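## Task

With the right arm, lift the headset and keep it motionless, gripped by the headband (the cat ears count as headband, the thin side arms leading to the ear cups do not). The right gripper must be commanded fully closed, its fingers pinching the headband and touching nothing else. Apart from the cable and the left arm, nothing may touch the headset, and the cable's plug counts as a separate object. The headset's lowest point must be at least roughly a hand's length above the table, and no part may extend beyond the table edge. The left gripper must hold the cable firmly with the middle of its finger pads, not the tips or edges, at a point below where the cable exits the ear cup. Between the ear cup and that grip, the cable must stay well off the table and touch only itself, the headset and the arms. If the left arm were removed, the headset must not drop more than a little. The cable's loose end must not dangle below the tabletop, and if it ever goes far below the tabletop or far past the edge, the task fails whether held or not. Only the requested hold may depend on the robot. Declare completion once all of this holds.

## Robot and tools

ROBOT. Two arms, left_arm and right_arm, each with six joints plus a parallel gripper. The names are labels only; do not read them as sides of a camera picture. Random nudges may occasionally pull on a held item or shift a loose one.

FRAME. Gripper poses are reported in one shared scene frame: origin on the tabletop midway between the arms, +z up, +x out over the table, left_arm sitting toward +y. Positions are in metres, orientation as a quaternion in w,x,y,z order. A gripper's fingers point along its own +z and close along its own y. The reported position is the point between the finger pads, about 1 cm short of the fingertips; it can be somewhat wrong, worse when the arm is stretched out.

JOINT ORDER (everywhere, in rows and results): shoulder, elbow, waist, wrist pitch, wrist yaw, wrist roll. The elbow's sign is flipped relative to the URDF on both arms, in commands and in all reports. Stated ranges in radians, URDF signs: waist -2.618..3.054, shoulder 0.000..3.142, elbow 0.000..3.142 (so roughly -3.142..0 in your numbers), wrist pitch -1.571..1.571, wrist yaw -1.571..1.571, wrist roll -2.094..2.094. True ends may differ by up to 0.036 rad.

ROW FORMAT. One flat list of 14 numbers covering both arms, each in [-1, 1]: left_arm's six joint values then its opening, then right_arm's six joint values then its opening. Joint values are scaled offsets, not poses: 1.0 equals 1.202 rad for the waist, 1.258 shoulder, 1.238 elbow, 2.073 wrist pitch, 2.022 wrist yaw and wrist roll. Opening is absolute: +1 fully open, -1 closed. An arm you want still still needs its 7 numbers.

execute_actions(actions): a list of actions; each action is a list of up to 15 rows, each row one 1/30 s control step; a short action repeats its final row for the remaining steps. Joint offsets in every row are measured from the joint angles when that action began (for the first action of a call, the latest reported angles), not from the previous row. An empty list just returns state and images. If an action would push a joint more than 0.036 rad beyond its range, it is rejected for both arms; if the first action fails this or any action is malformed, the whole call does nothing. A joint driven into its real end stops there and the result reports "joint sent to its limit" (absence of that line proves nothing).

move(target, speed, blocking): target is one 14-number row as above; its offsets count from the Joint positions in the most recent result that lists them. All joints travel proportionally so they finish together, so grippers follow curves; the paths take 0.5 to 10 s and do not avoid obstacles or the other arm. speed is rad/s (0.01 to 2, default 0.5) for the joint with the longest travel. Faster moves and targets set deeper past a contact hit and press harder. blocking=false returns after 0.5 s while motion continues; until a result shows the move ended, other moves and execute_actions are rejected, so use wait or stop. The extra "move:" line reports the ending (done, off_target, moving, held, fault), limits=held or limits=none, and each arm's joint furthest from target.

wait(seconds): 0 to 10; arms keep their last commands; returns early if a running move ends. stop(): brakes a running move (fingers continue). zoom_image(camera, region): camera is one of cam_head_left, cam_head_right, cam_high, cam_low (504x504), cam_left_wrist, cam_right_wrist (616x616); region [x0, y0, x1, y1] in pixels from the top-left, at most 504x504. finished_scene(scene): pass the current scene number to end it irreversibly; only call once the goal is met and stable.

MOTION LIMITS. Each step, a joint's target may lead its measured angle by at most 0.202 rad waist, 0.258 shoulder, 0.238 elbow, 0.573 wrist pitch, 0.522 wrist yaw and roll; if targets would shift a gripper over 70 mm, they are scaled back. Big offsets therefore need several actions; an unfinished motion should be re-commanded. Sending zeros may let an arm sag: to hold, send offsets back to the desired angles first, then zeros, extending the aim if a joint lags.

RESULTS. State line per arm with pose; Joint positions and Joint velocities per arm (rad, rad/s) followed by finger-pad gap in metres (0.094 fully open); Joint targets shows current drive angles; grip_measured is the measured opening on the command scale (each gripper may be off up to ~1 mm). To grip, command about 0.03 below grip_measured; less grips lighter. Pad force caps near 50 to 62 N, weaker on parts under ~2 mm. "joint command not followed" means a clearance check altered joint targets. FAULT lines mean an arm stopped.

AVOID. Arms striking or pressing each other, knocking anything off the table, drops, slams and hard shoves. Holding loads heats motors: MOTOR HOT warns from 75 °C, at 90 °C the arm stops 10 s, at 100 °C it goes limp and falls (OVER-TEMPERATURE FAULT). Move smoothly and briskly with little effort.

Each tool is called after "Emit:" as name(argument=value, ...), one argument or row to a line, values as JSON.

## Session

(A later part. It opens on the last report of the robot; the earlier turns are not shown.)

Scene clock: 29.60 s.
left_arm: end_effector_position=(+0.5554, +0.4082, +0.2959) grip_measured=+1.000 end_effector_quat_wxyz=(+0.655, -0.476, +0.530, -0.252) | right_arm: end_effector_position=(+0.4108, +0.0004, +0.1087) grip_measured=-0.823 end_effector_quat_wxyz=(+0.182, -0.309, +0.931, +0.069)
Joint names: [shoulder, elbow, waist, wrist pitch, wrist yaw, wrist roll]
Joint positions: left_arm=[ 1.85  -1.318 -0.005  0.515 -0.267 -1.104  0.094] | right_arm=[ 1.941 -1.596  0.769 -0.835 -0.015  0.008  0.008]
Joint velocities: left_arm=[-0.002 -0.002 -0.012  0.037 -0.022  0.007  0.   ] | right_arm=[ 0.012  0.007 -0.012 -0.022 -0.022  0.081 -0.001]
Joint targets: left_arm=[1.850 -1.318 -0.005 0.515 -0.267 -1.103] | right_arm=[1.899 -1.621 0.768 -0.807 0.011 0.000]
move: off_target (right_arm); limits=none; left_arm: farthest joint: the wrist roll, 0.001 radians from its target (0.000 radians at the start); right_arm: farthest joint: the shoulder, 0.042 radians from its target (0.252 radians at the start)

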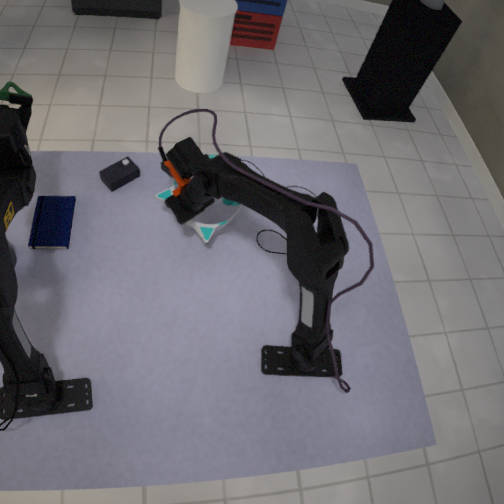

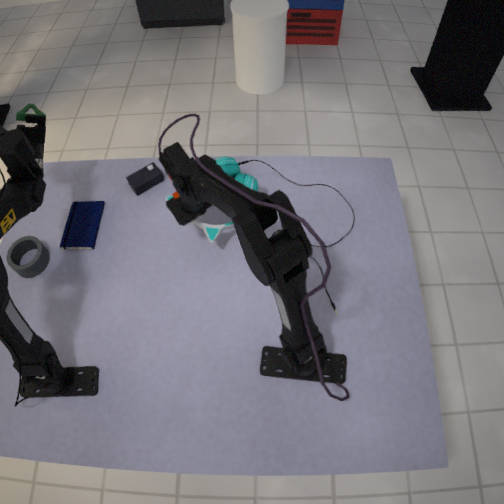

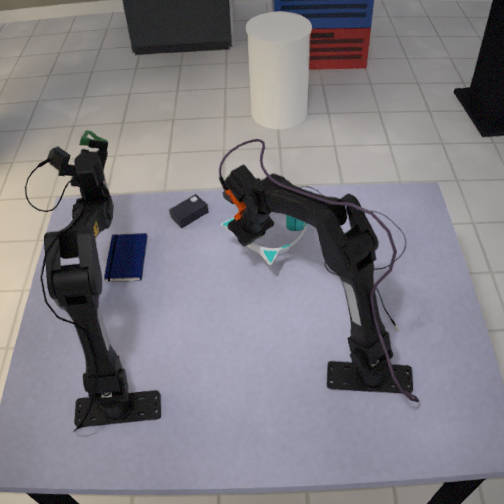

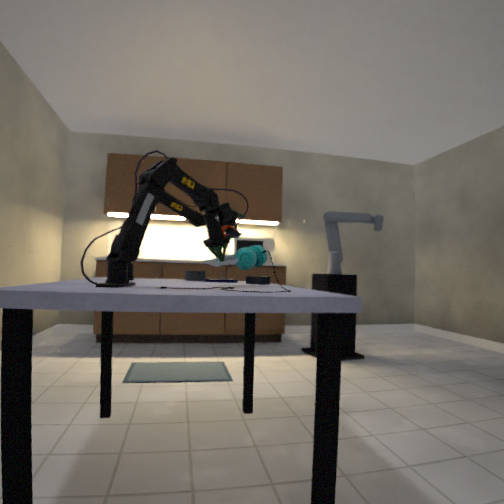

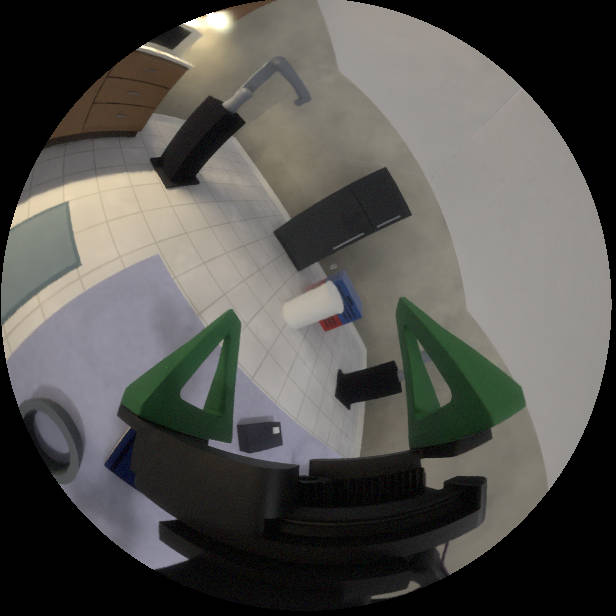

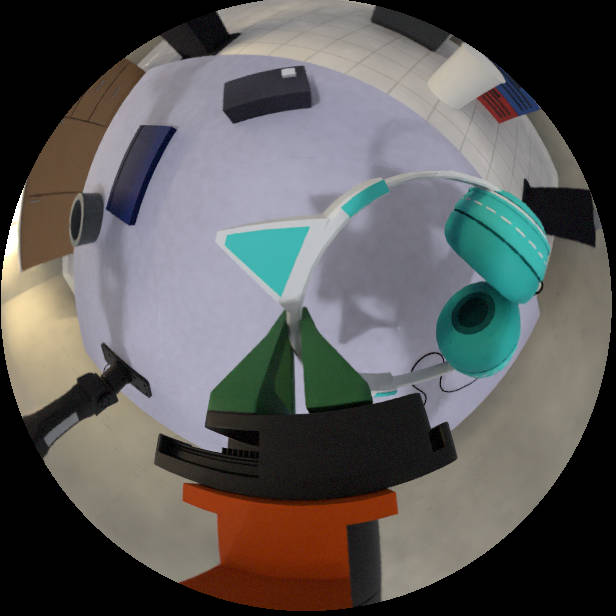

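Emit:
move(
  target=[0,0,0,0,0,0,1,-0.38,-0.03,0,0.2,0,0,-1],
  speed=0.3,
)

Emit:
move(
  target=[0,0,0,0,0,0,1,-0.03,-0.03,0,0.17,0,0.77,-1],
  speed=0.5,
)

Scene clock: 36.17 s.
left_arm: end_effector_position=(+0.5554, +0.4082, +0.2959) grip_measured=+1.000 end_effector_quat_wxyz=(+0.655, -0.476, +0.530, -0.252) | right_arm: end_effector_position=(+0.4128, +0.0071, +0.3667) grip_measured=-0.823 end_effector_quat_wxyz=(+0.512, -0.262, +0.793, +0.198)
Joint names: [shoulder, elbow, waist, wrist pitch, wrist yaw, wrist roll]
Joint positions: left_arm=[ 1.85  -1.318 -0.005  0.515 -0.267 -1.104  0.094] | right_arm=[ 1.497 -1.594  0.769 -0.504 -0.039  0.034  0.008]
Joint velocities: left_arm=[-0.002  0.007  0.022 -0.051 -0.037 -0.007  0.   ] | right_arm=[-0.007 -0.012 -0.007 -0.037 -0.007  0.037  0.   ]
Joint targets: left_arm=[1.850 -1.318 -0.005 0.515 -0.267 -1.104] | right_arm=[1.463 -1.633 0.769 -0.420 -0.015 0.008]
move: off_target (right_arm); limits=none; left_arm: farthest joint: the waist, 0.000 radians from its target (0.000 radians at the start); right_arm: farthest joint: the wrist pitch, 0.084 radians from its target (0.415 radians at the start)

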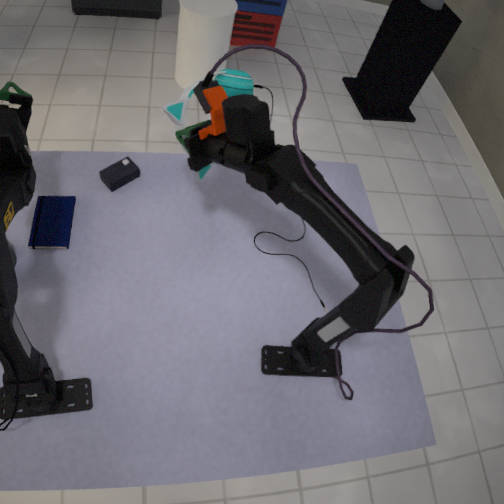

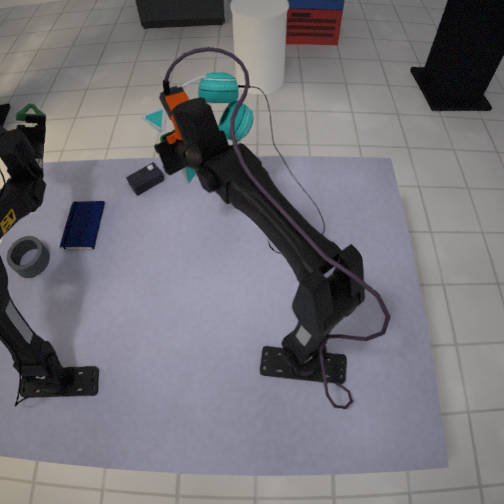

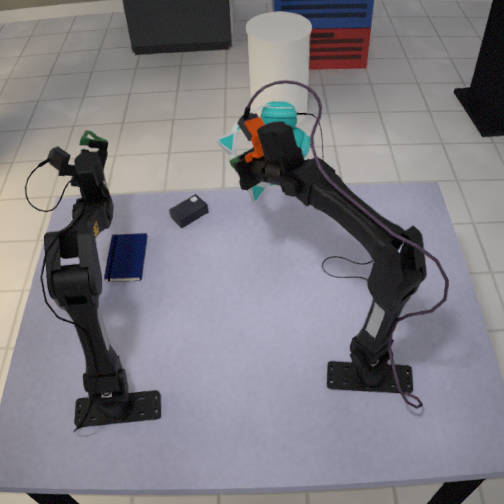

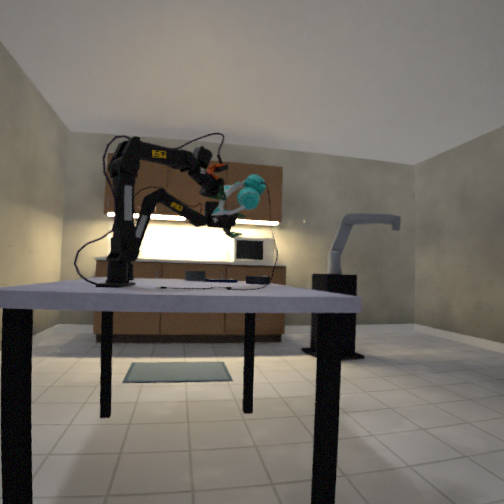

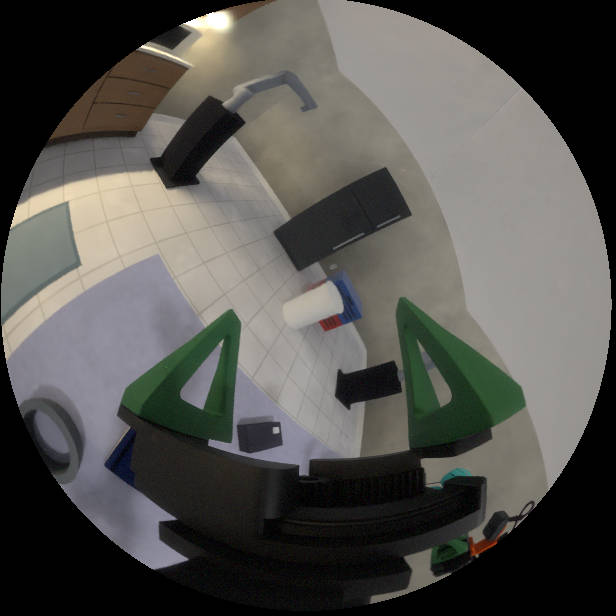

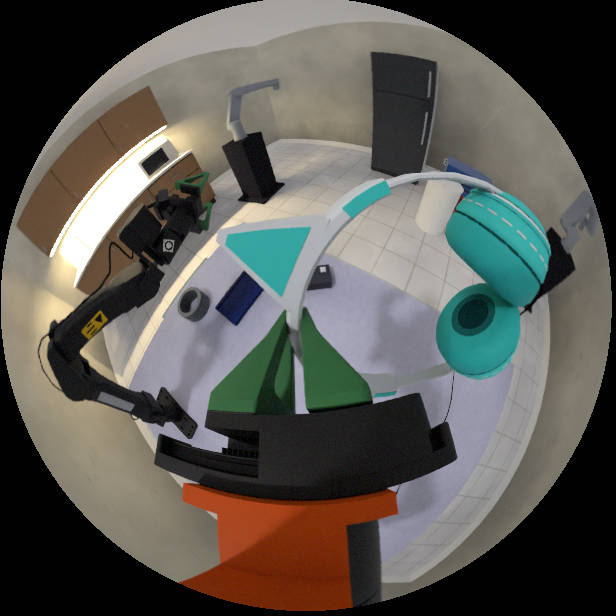

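Scene clock: 40.03 s.
left_arm: end_effector_position=(+0.5554, +0.4082, +0.2959) grip_measured=+1.000 end_effector_quat_wxyz=(+0.655, -0.476, +0.530, -0.252) | right_arm: end_effector_position=(+0.4290, +0.0210, +0.4200) grip_measured=-0.824 end_effector_quat_wxyz=(+0.266, +0.334, +0.685, +0.590)
Joint names: [shoulder, elbow, waist, wrist pitch, wrist yaw, wrist roll]
Joint positions: left_arm=[ 1.85  -1.318 -0.005  0.515 -0.267 -1.105  0.094] | right_arm=[ 1.507 -1.582  0.769 -0.238 -0.046  1.592  0.008]
Joint velocities: left_arm=[-0.012  0.007  0.002 -0.051 -0.007 -0.066  0.   ] | right_arm=[ 0.002  0.012 -0.007 -0.081  0.051 -0.022  0.   ]
Joint targets: left_arm=[1.850 -1.318 -0.005 0.515 -0.267 -1.104] | right_arm=[1.459 -1.631 0.769 -0.152 -0.039 1.591]
move: off_target (right_arm); limits=none; left_arm: farthest joint: the wrist roll, 0.001 radians from its target (0.000 radians at the start); right_arm: farthest joint: the wrist pitch, 0.087 radians from its target (0.353 radians at the start)

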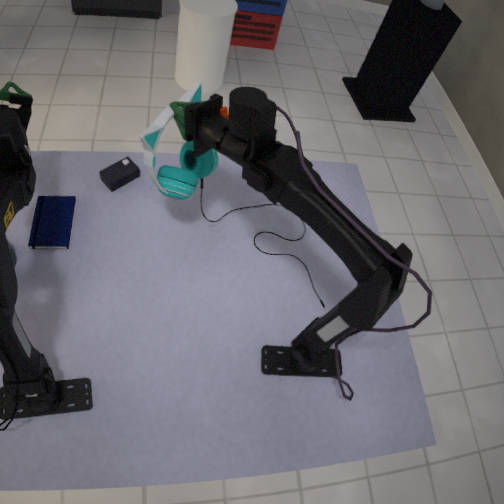

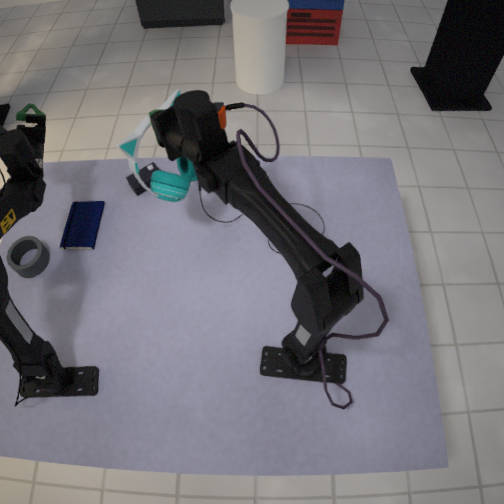

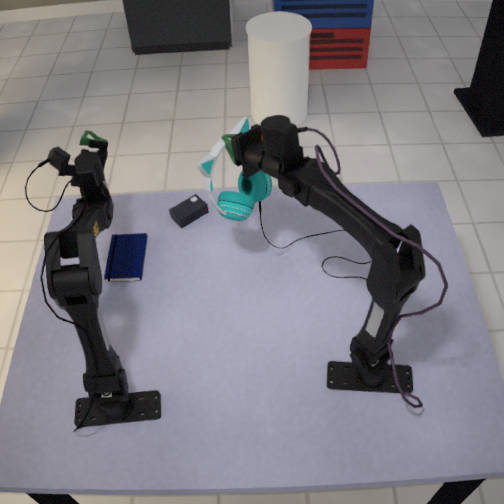

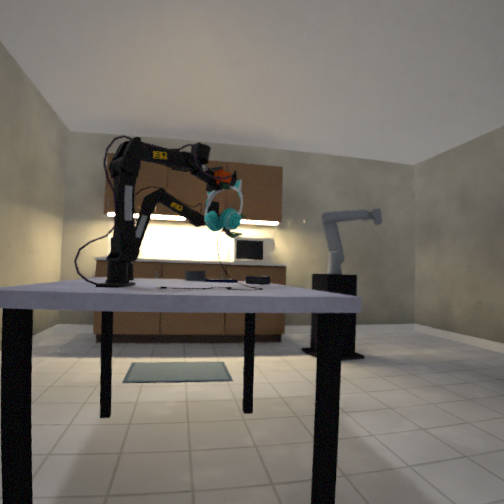

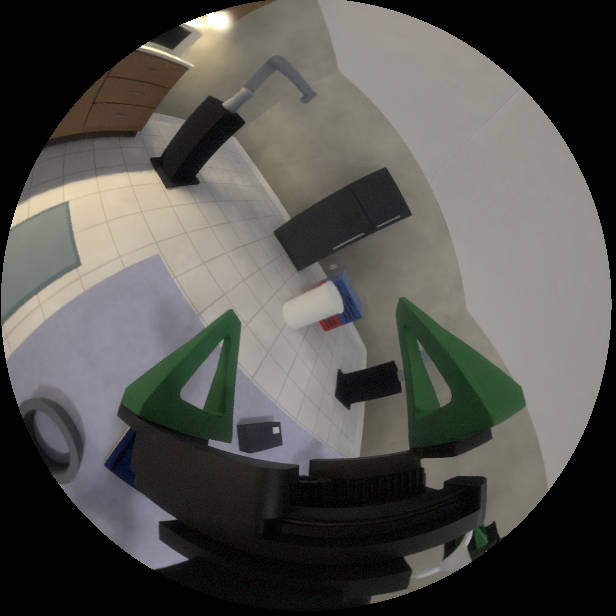

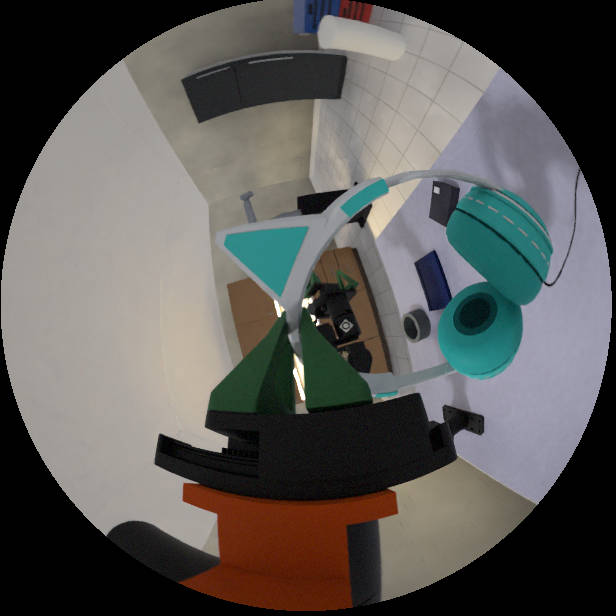

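Emit:
move(
  target=[-0.375,0.55,-0.64,-0.12,0.132,0.546,1,-0.038,-0.04,0,0.041,0,0,-1],
  speed=0.7,
)

Scene clock: 46.03 s.
left_arm: end_effector_position=(+0.3138, +0.0511, +0.1335) grip_measured=+1.000 end_effector_quat_wxyz=(+0.484, +0.275, +0.814, -0.165) | right_arm: end_effector_position=(+0.4288, +0.0209, +0.4225) grip_measured=-0.824 end_effector_quat_wxyz=(+0.267, +0.334, +0.683, +0.592)
Joint names: [shoulder, elbow, waist, wrist pitch, wrist yaw, wrist roll]
Joint positions: left_arm=[ 1.411 -0.643 -0.767  0.27  -0.01  -0.009  0.094] | right_arm=[ 1.507 -1.587  0.769 -0.238 -0.046  1.594  0.008]
Joint velocities: left_arm=[ 0.022  0.012 -0.002 -0.051 -0.051 -0.037  0.   ] | right_arm=[-0.002  0.002 -0.012  0.022  0.022 -0.037 -0.001]
Joint targets: left_arm=[1.379 -0.638 -0.774 0.267 -0.000 -0.001] | right_arm=[1.459 -1.631 0.769 -0.153 -0.046 1.592]
move: off_target (left_arm, right_arm); limits=none; left_arm: farthest joint: the shoulder, 0.033 radians from its target (0.472 radians at the start); right_arm: farthest joint: the wrist pitch, 0.085 radians from its target (0.085 radians at the start)

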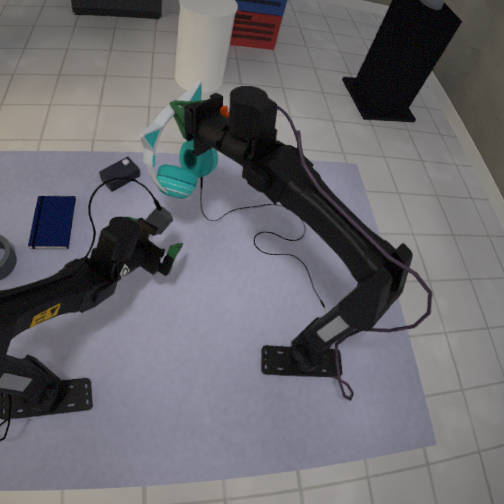

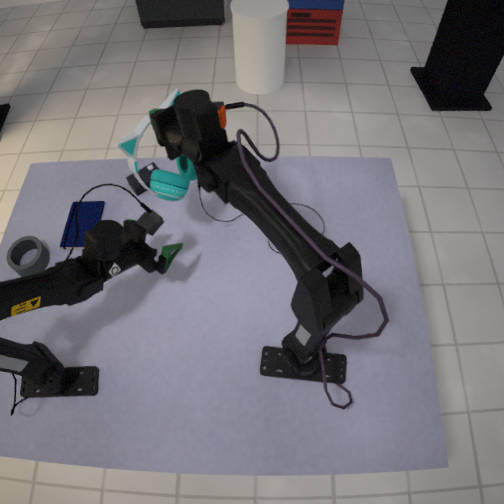

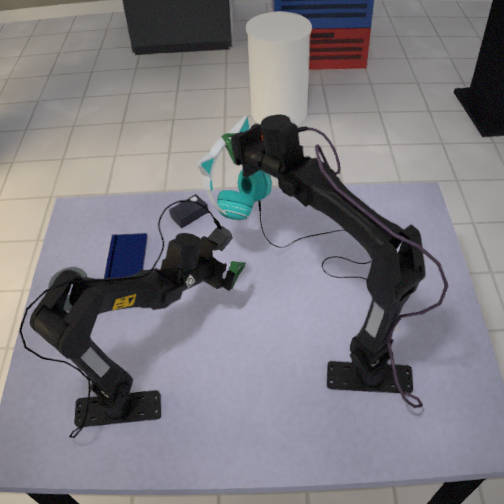

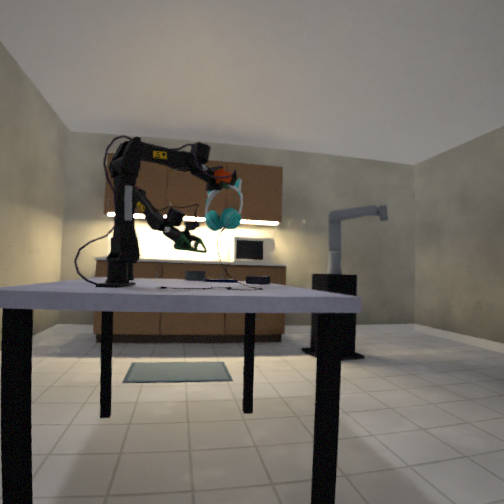

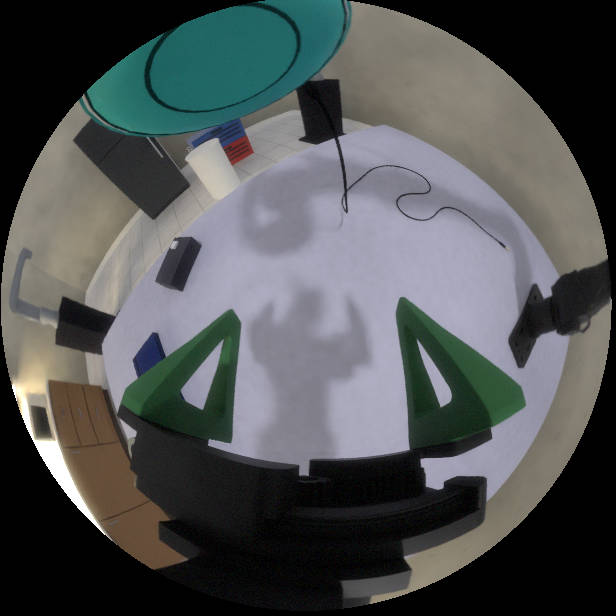

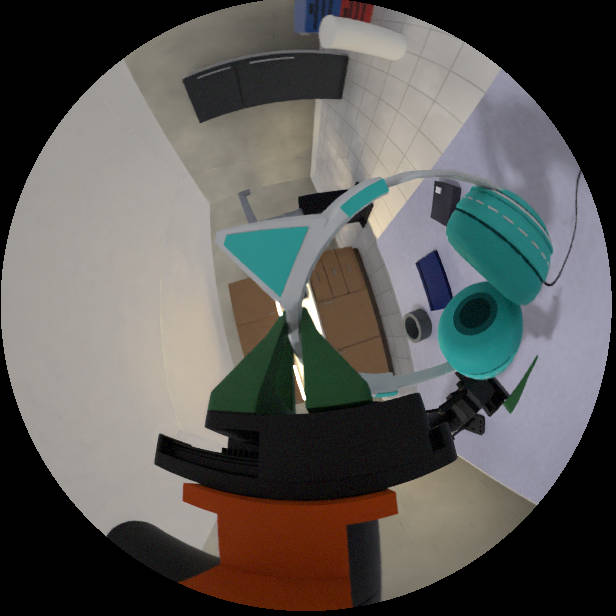

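Emit:
move(
  target=[0.43,-0.18,0,0.314,0,0,1,-0.12,-0.04,0,0.041,0,0,-1],
  speed=0.35,
)

Scene clock: 51.83 s.
left_arm: end_effector_position=(+0.3988, -0.0154, +0.1185) grip_measured=+1.000 end_effector_quat_wxyz=(+0.593, +0.248, +0.738, -0.203) | right_arm: end_effector_position=(+0.3997, -0.0031, +0.4760) grip_measured=-0.824 end_effector_quat_wxyz=(+0.289, +0.318, +0.647, +0.630)
Joint names: [shoulder, elbow, waist, wrist pitch, wrist yaw, wrist roll]
Joint positions: left_arm=[ 1.945 -0.836 -0.767  0.894 -0.01  -0.008  0.094] | right_arm=[ 1.394 -1.594  0.769 -0.24  -0.037  1.596  0.008]
Joint velocities: left_arm=[-0.007  0.017 -0.007 -0.037 -0.007  0.007  0.   ] | right_arm=[ 0.012  0.012  0.002  0.007  0.095 -0.051 -0.001]
Joint targets: left_arm=[1.952 -0.866 -0.767 0.921 -0.010 -0.008] | right_arm=[1.356 -1.637 0.769 -0.153 -0.046 1.594]
move: off_target (left_arm, right_arm); limits=none; left_arm: farthest joint: the elbow, 0.030 radians from its target (0.223 radians at the start); right_arm: farthest joint: the wrist pitch, 0.087 radians from its target (0.085 radians at the start)

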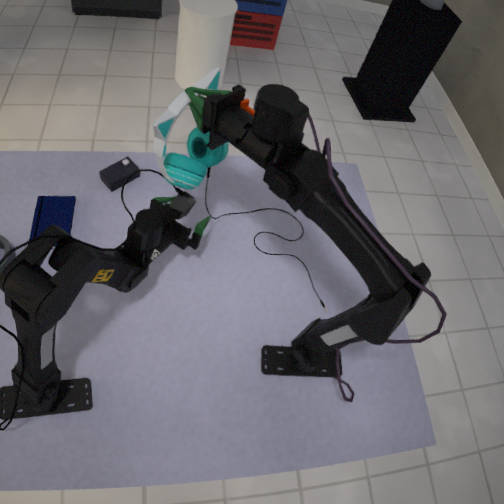

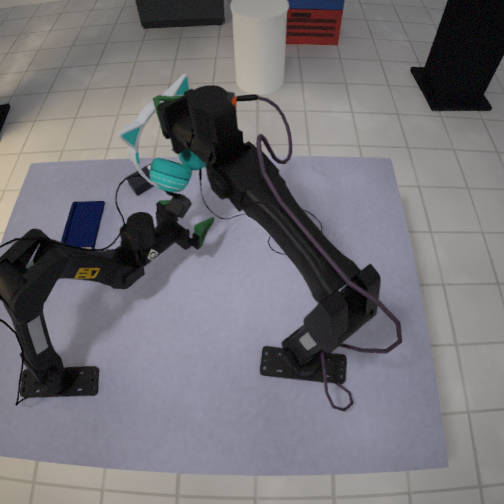

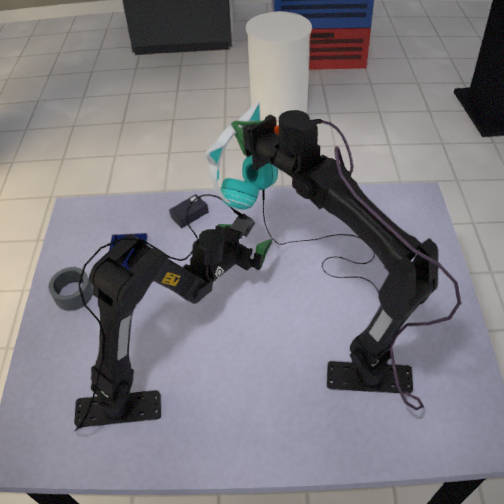

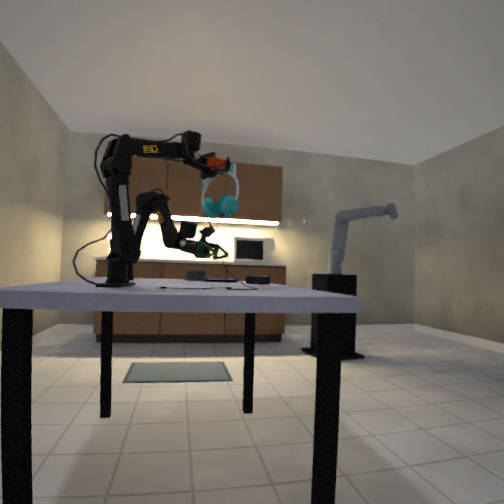

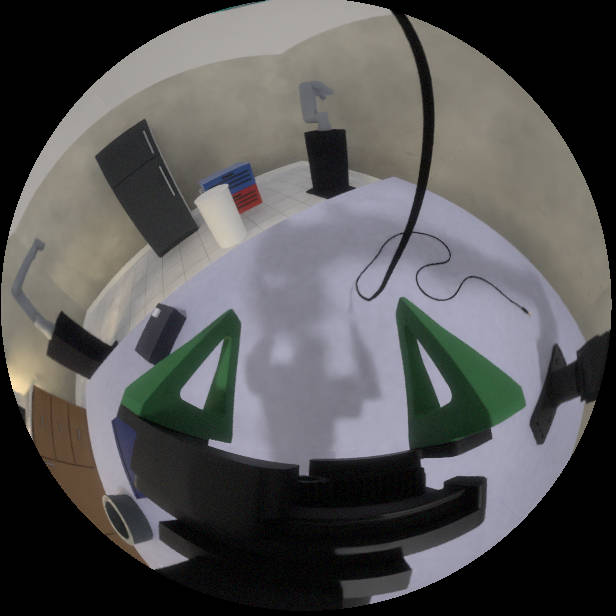

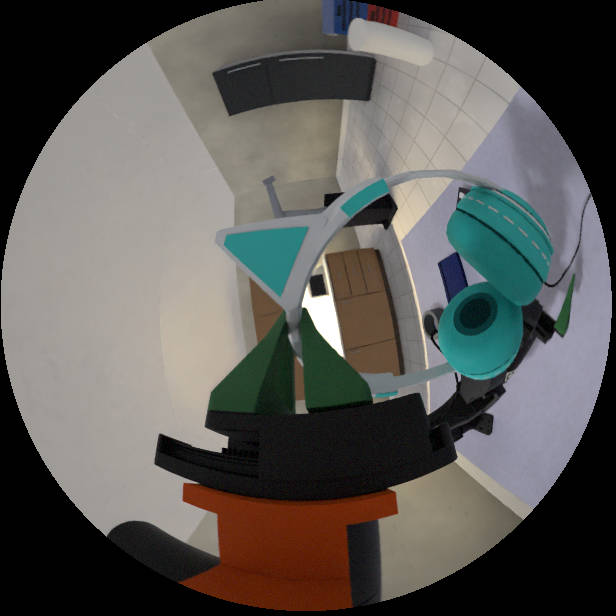

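Emit:
move(
  target=[0.03,-0.22,-0.055,-0.1,0,0,1,-0.03,-0.035,0,0.042,0,0,-1],
  speed=0.25,
)

Scene clock: 56.70 s.
left_arm: end_effector_position=(+0.4157, -0.0653, +0.1575) grip_measured=+1.000 end_effector_quat_wxyz=(+0.593, +0.265, +0.728, -0.220) | right_arm: end_effector_position=(+0.4004, -0.0041, +0.4751) grip_measured=-0.824 end_effector_quat_wxyz=(+0.292, +0.319, +0.648, +0.626)
Joint names: [shoulder, elbow, waist, wrist pitch, wrist yaw, wrist roll]
Joint positions: left_arm=[ 1.975 -1.077 -0.818  0.697 -0.01  -0.008  0.094] | right_arm=[ 1.394 -1.594  0.769 -0.244 -0.03   1.59   0.008]
Joint velocities: left_arm=[ 0.017  0.007  0.017 -0.022  0.007 -0.022  0.   ] | right_arm=[-0.002  0.002 -0.012  0.007  0.037 -0.051  0.   ]
Joint targets: left_arm=[1.983 -1.108 -0.833 0.687 -0.010 -0.008] | right_arm=[1.356 -1.637 0.769 -0.153 -0.037 1.597]
move: off_target (left_arm, right_arm); limits=none; left_arm: farthest joint: the elbow, 0.032 radians from its target (0.273 radians at the start); right_arm: farthest joint: the wrist pitch, 0.092 radians from its target (0.087 radians at the start)

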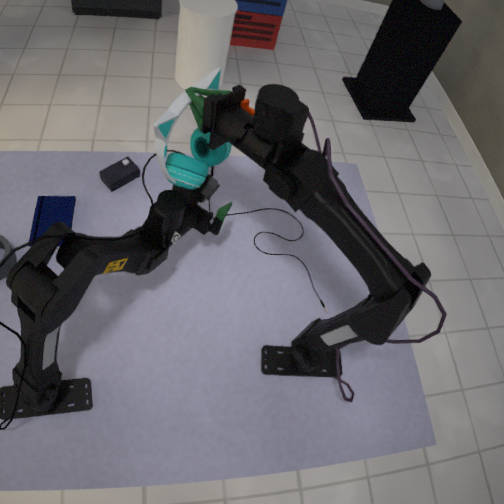

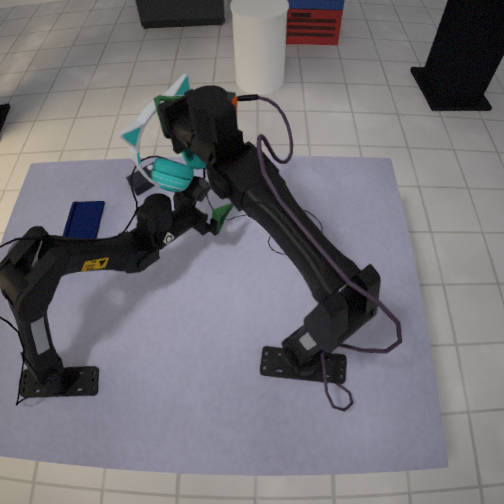

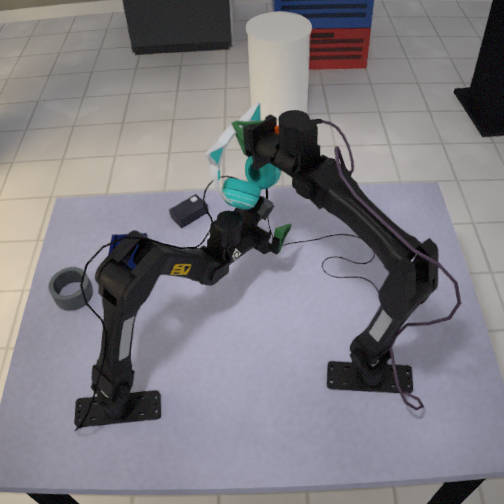

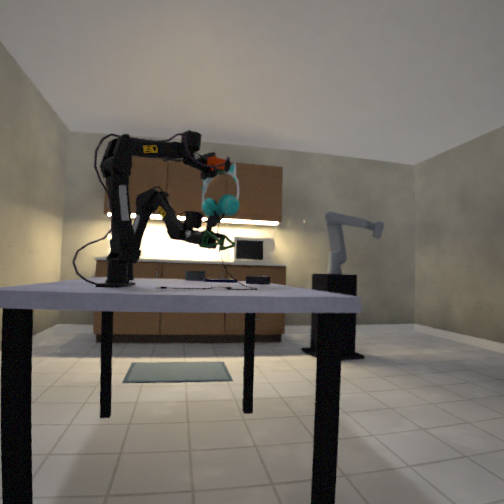

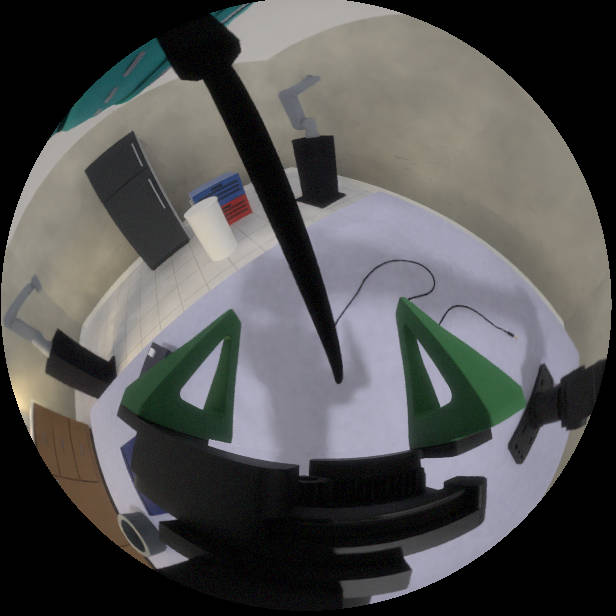

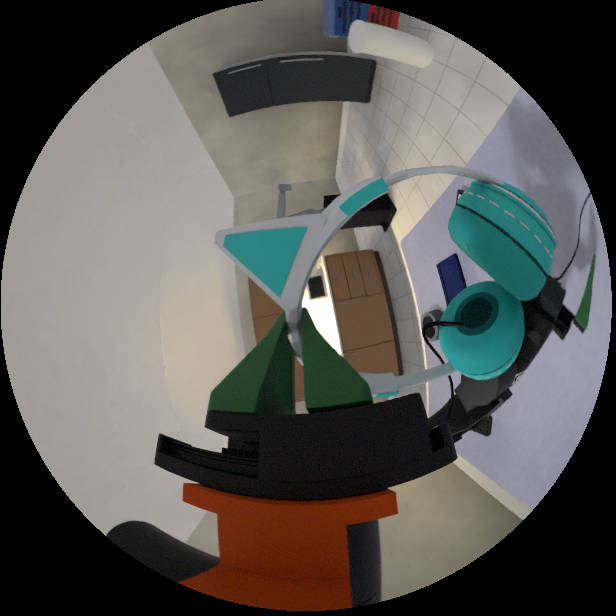

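Camera is pressing; ease down a bit, then close.

Emit:
move(
  target=[0,0.06,0,0.02,0,0,1,-0.03,-0.035,0,0.042,0,0,-1],
  speed=0.2,
)

Emit:
move(
  target=[0,-0.02,0,0,0,0,-1,-0.03,-0.035,0,0.042,0,0,-1],
)

Scene clock: 60.20 s.
left_arm: end_effector_position=(+0.4053, -0.0562, +0.1316) grip_measured=+1.000 end_effector_quat_wxyz=(+0.574, +0.271, +0.743, -0.213) | right_arm: end_effector_position=(+0.4005, -0.0042, +0.4736) grip_measured=-0.824 end_effector_quat_wxyz=(+0.291, +0.321, +0.649, +0.625)
Joint names: [shoulder, elbow, waist, wrist pitch, wrist yaw, wrist roll]
Joint positions: left_arm=[ 1.975 -1.009 -0.818  0.711 -0.01  -0.008  0.094] | right_arm=[ 1.394 -1.594  0.769 -0.25  -0.029  1.593  0.008]
Joint velocities: left_arm=[-0.012  0.002  0.002  0.022 -0.007 -0.007  0.   ] | right_arm=[-0.002 -0.002  0.002  0.022  0.022  0.051 -0.002]
Joint targets: left_arm=[1.975 -1.002 -0.818 0.738 -0.010 -0.008] | right_arm=[1.356 -1.638 0.769 -0.157 -0.030 1.590]
move: off_target (left_arm, right_arm); limits=none; left_arm: farthest joint: the wrist pitch, 0.027 radians from its target (0.041 radians at the start); right_arm: farthest joint: the wrist pitch, 0.093 radians from its target (0.088 radians at the start)

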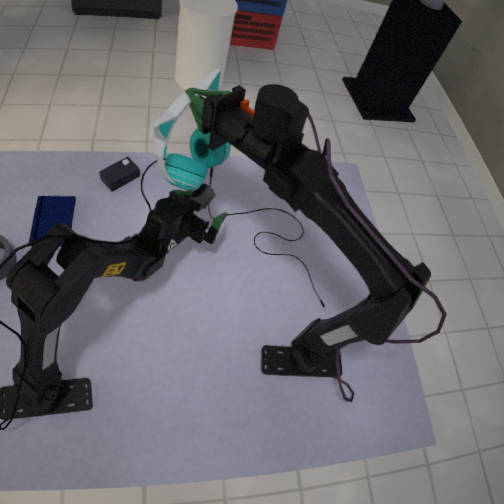

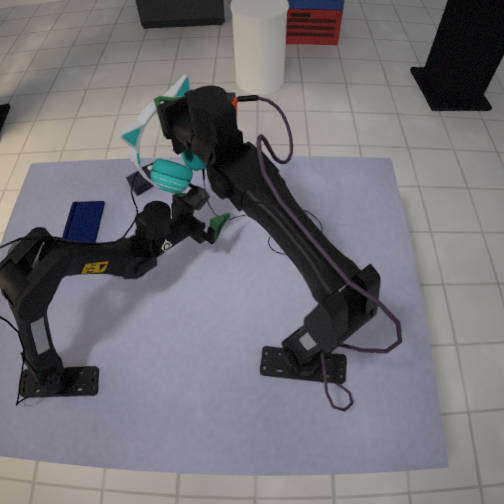

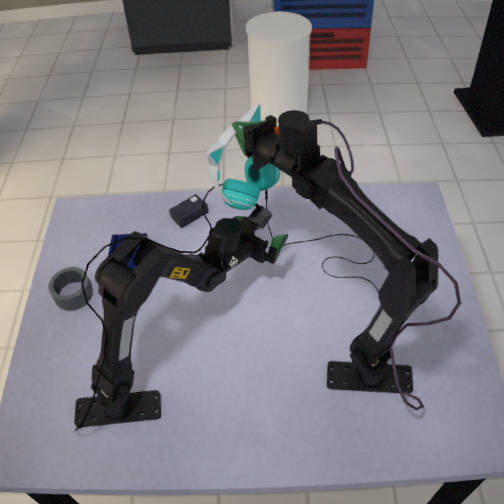

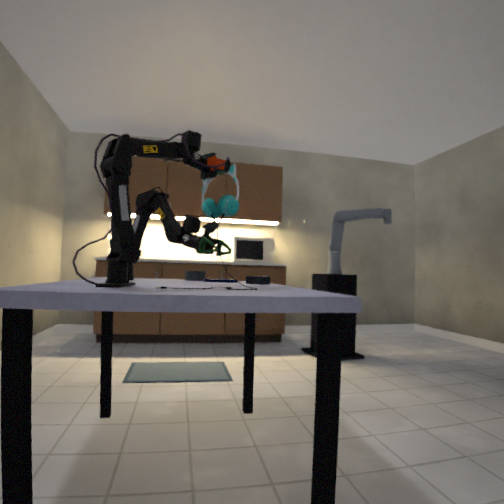

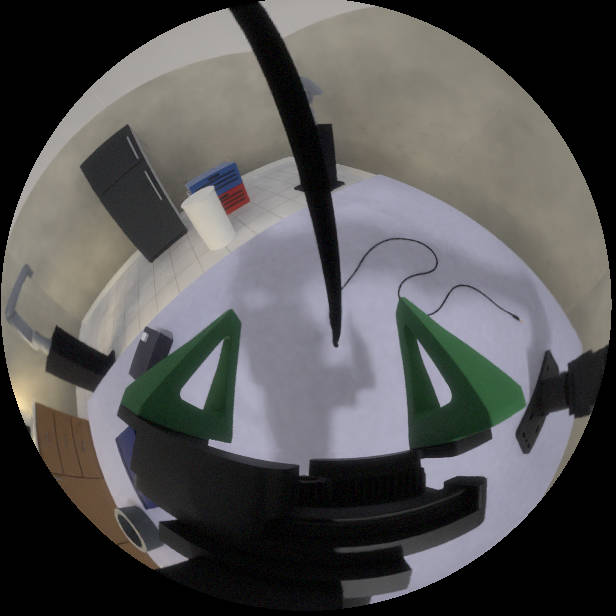

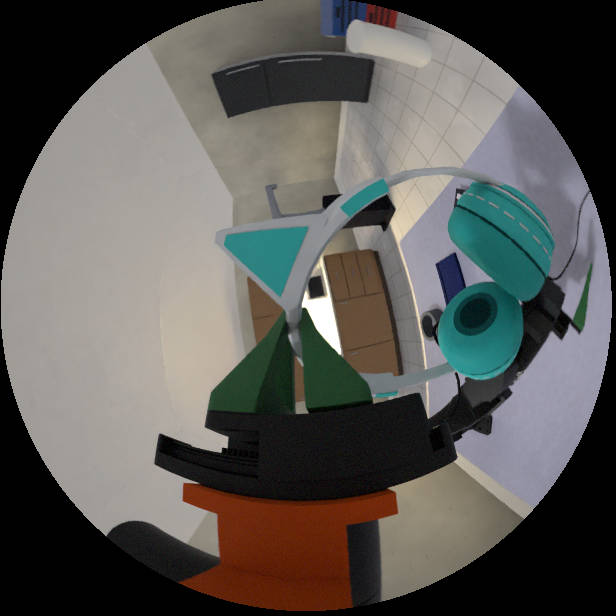

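Scene clock: 60.93 s.
left_arm: end_effector_position=(+0.4053, -0.0562, +0.1316) grip_measured=-0.982 end_effector_quat_wxyz=(+0.574, +0.271, +0.743, -0.213) | right_arm: end_effector_position=(+0.4005, -0.0042, +0.4650) grip_measured=-0.824 end_effector_quat_wxyz=(+0.284, +0.328, +0.658, +0.616)
Joint names: [shoulder, elbow, waist, wrist pitch, wrist yaw, wrist roll]
Joint positions: left_arm=[ 1.975 -1.009 -0.818  0.711 -0.01  -0.008  0.001] | right_arm=[ 1.394 -1.589  0.769 -0.275 -0.029  1.598  0.008]
Joint velocities: left_arm=[-0.007  0.002  0.002 -0.007 -0.037 -0.007 -0.   ] | right_arm=[ 0.007  0.007  0.002 -0.007  0.037  0.022 -0.001]
Joint targets: left_arm=[1.975 -1.034 -0.818 0.711 -0.010 -0.008] | right_arm=[1.356 -1.638 0.769 -0.163 -0.029 1.592]
move: off_target (left_arm, right_arm); limits=none; left_arm: farthest joint: the elbow, 0.024 radians from its target (0.024 radians at the start); right_arm: farthest joint: the wrist pitch, 0.112 radians from its target (0.087 radians at the start)

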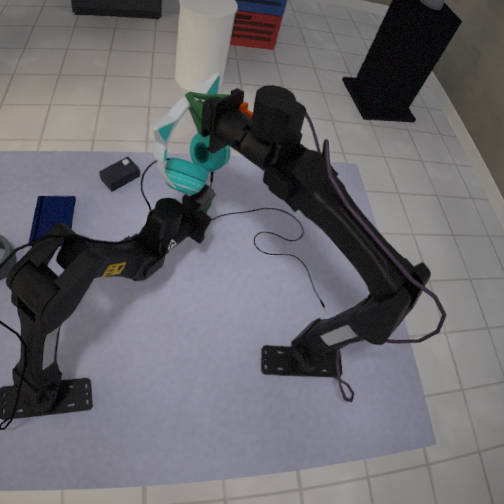

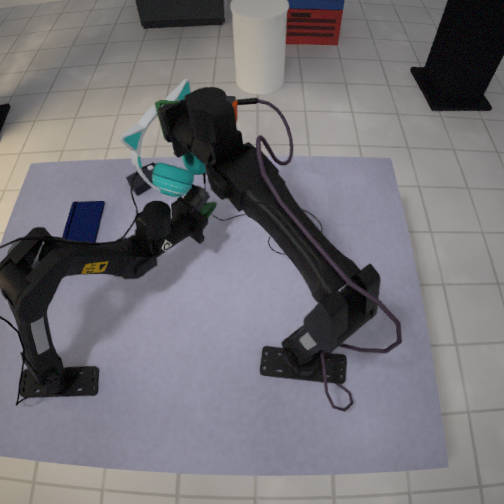

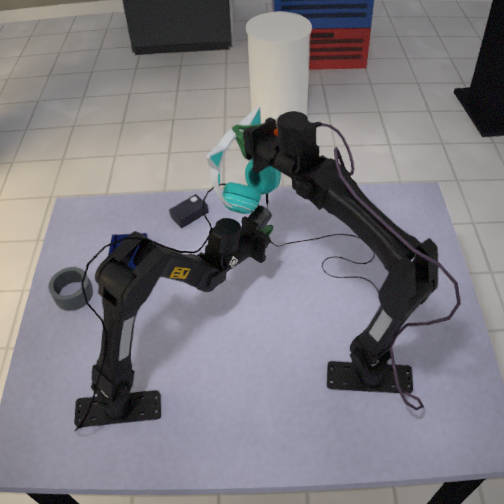

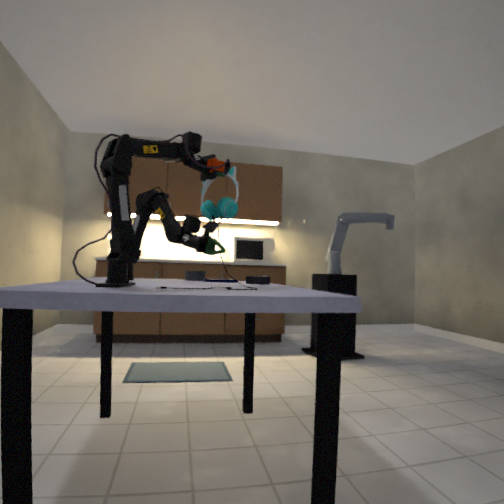

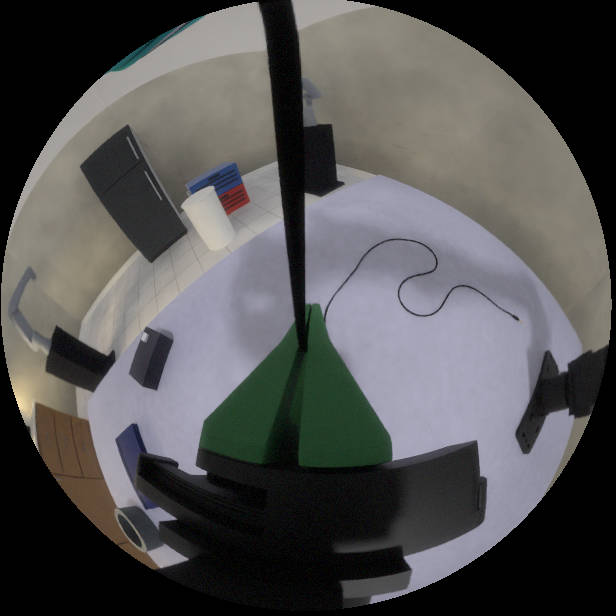

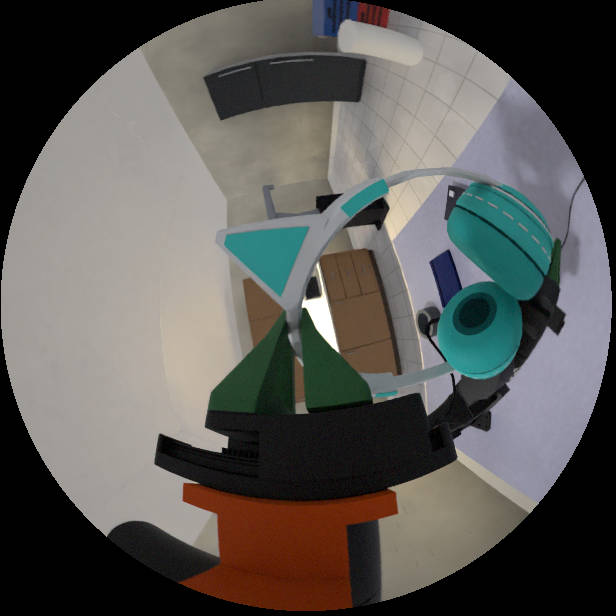

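Emit:
finished_scene(
  scene=1,
)

The scene is finished: the task was done.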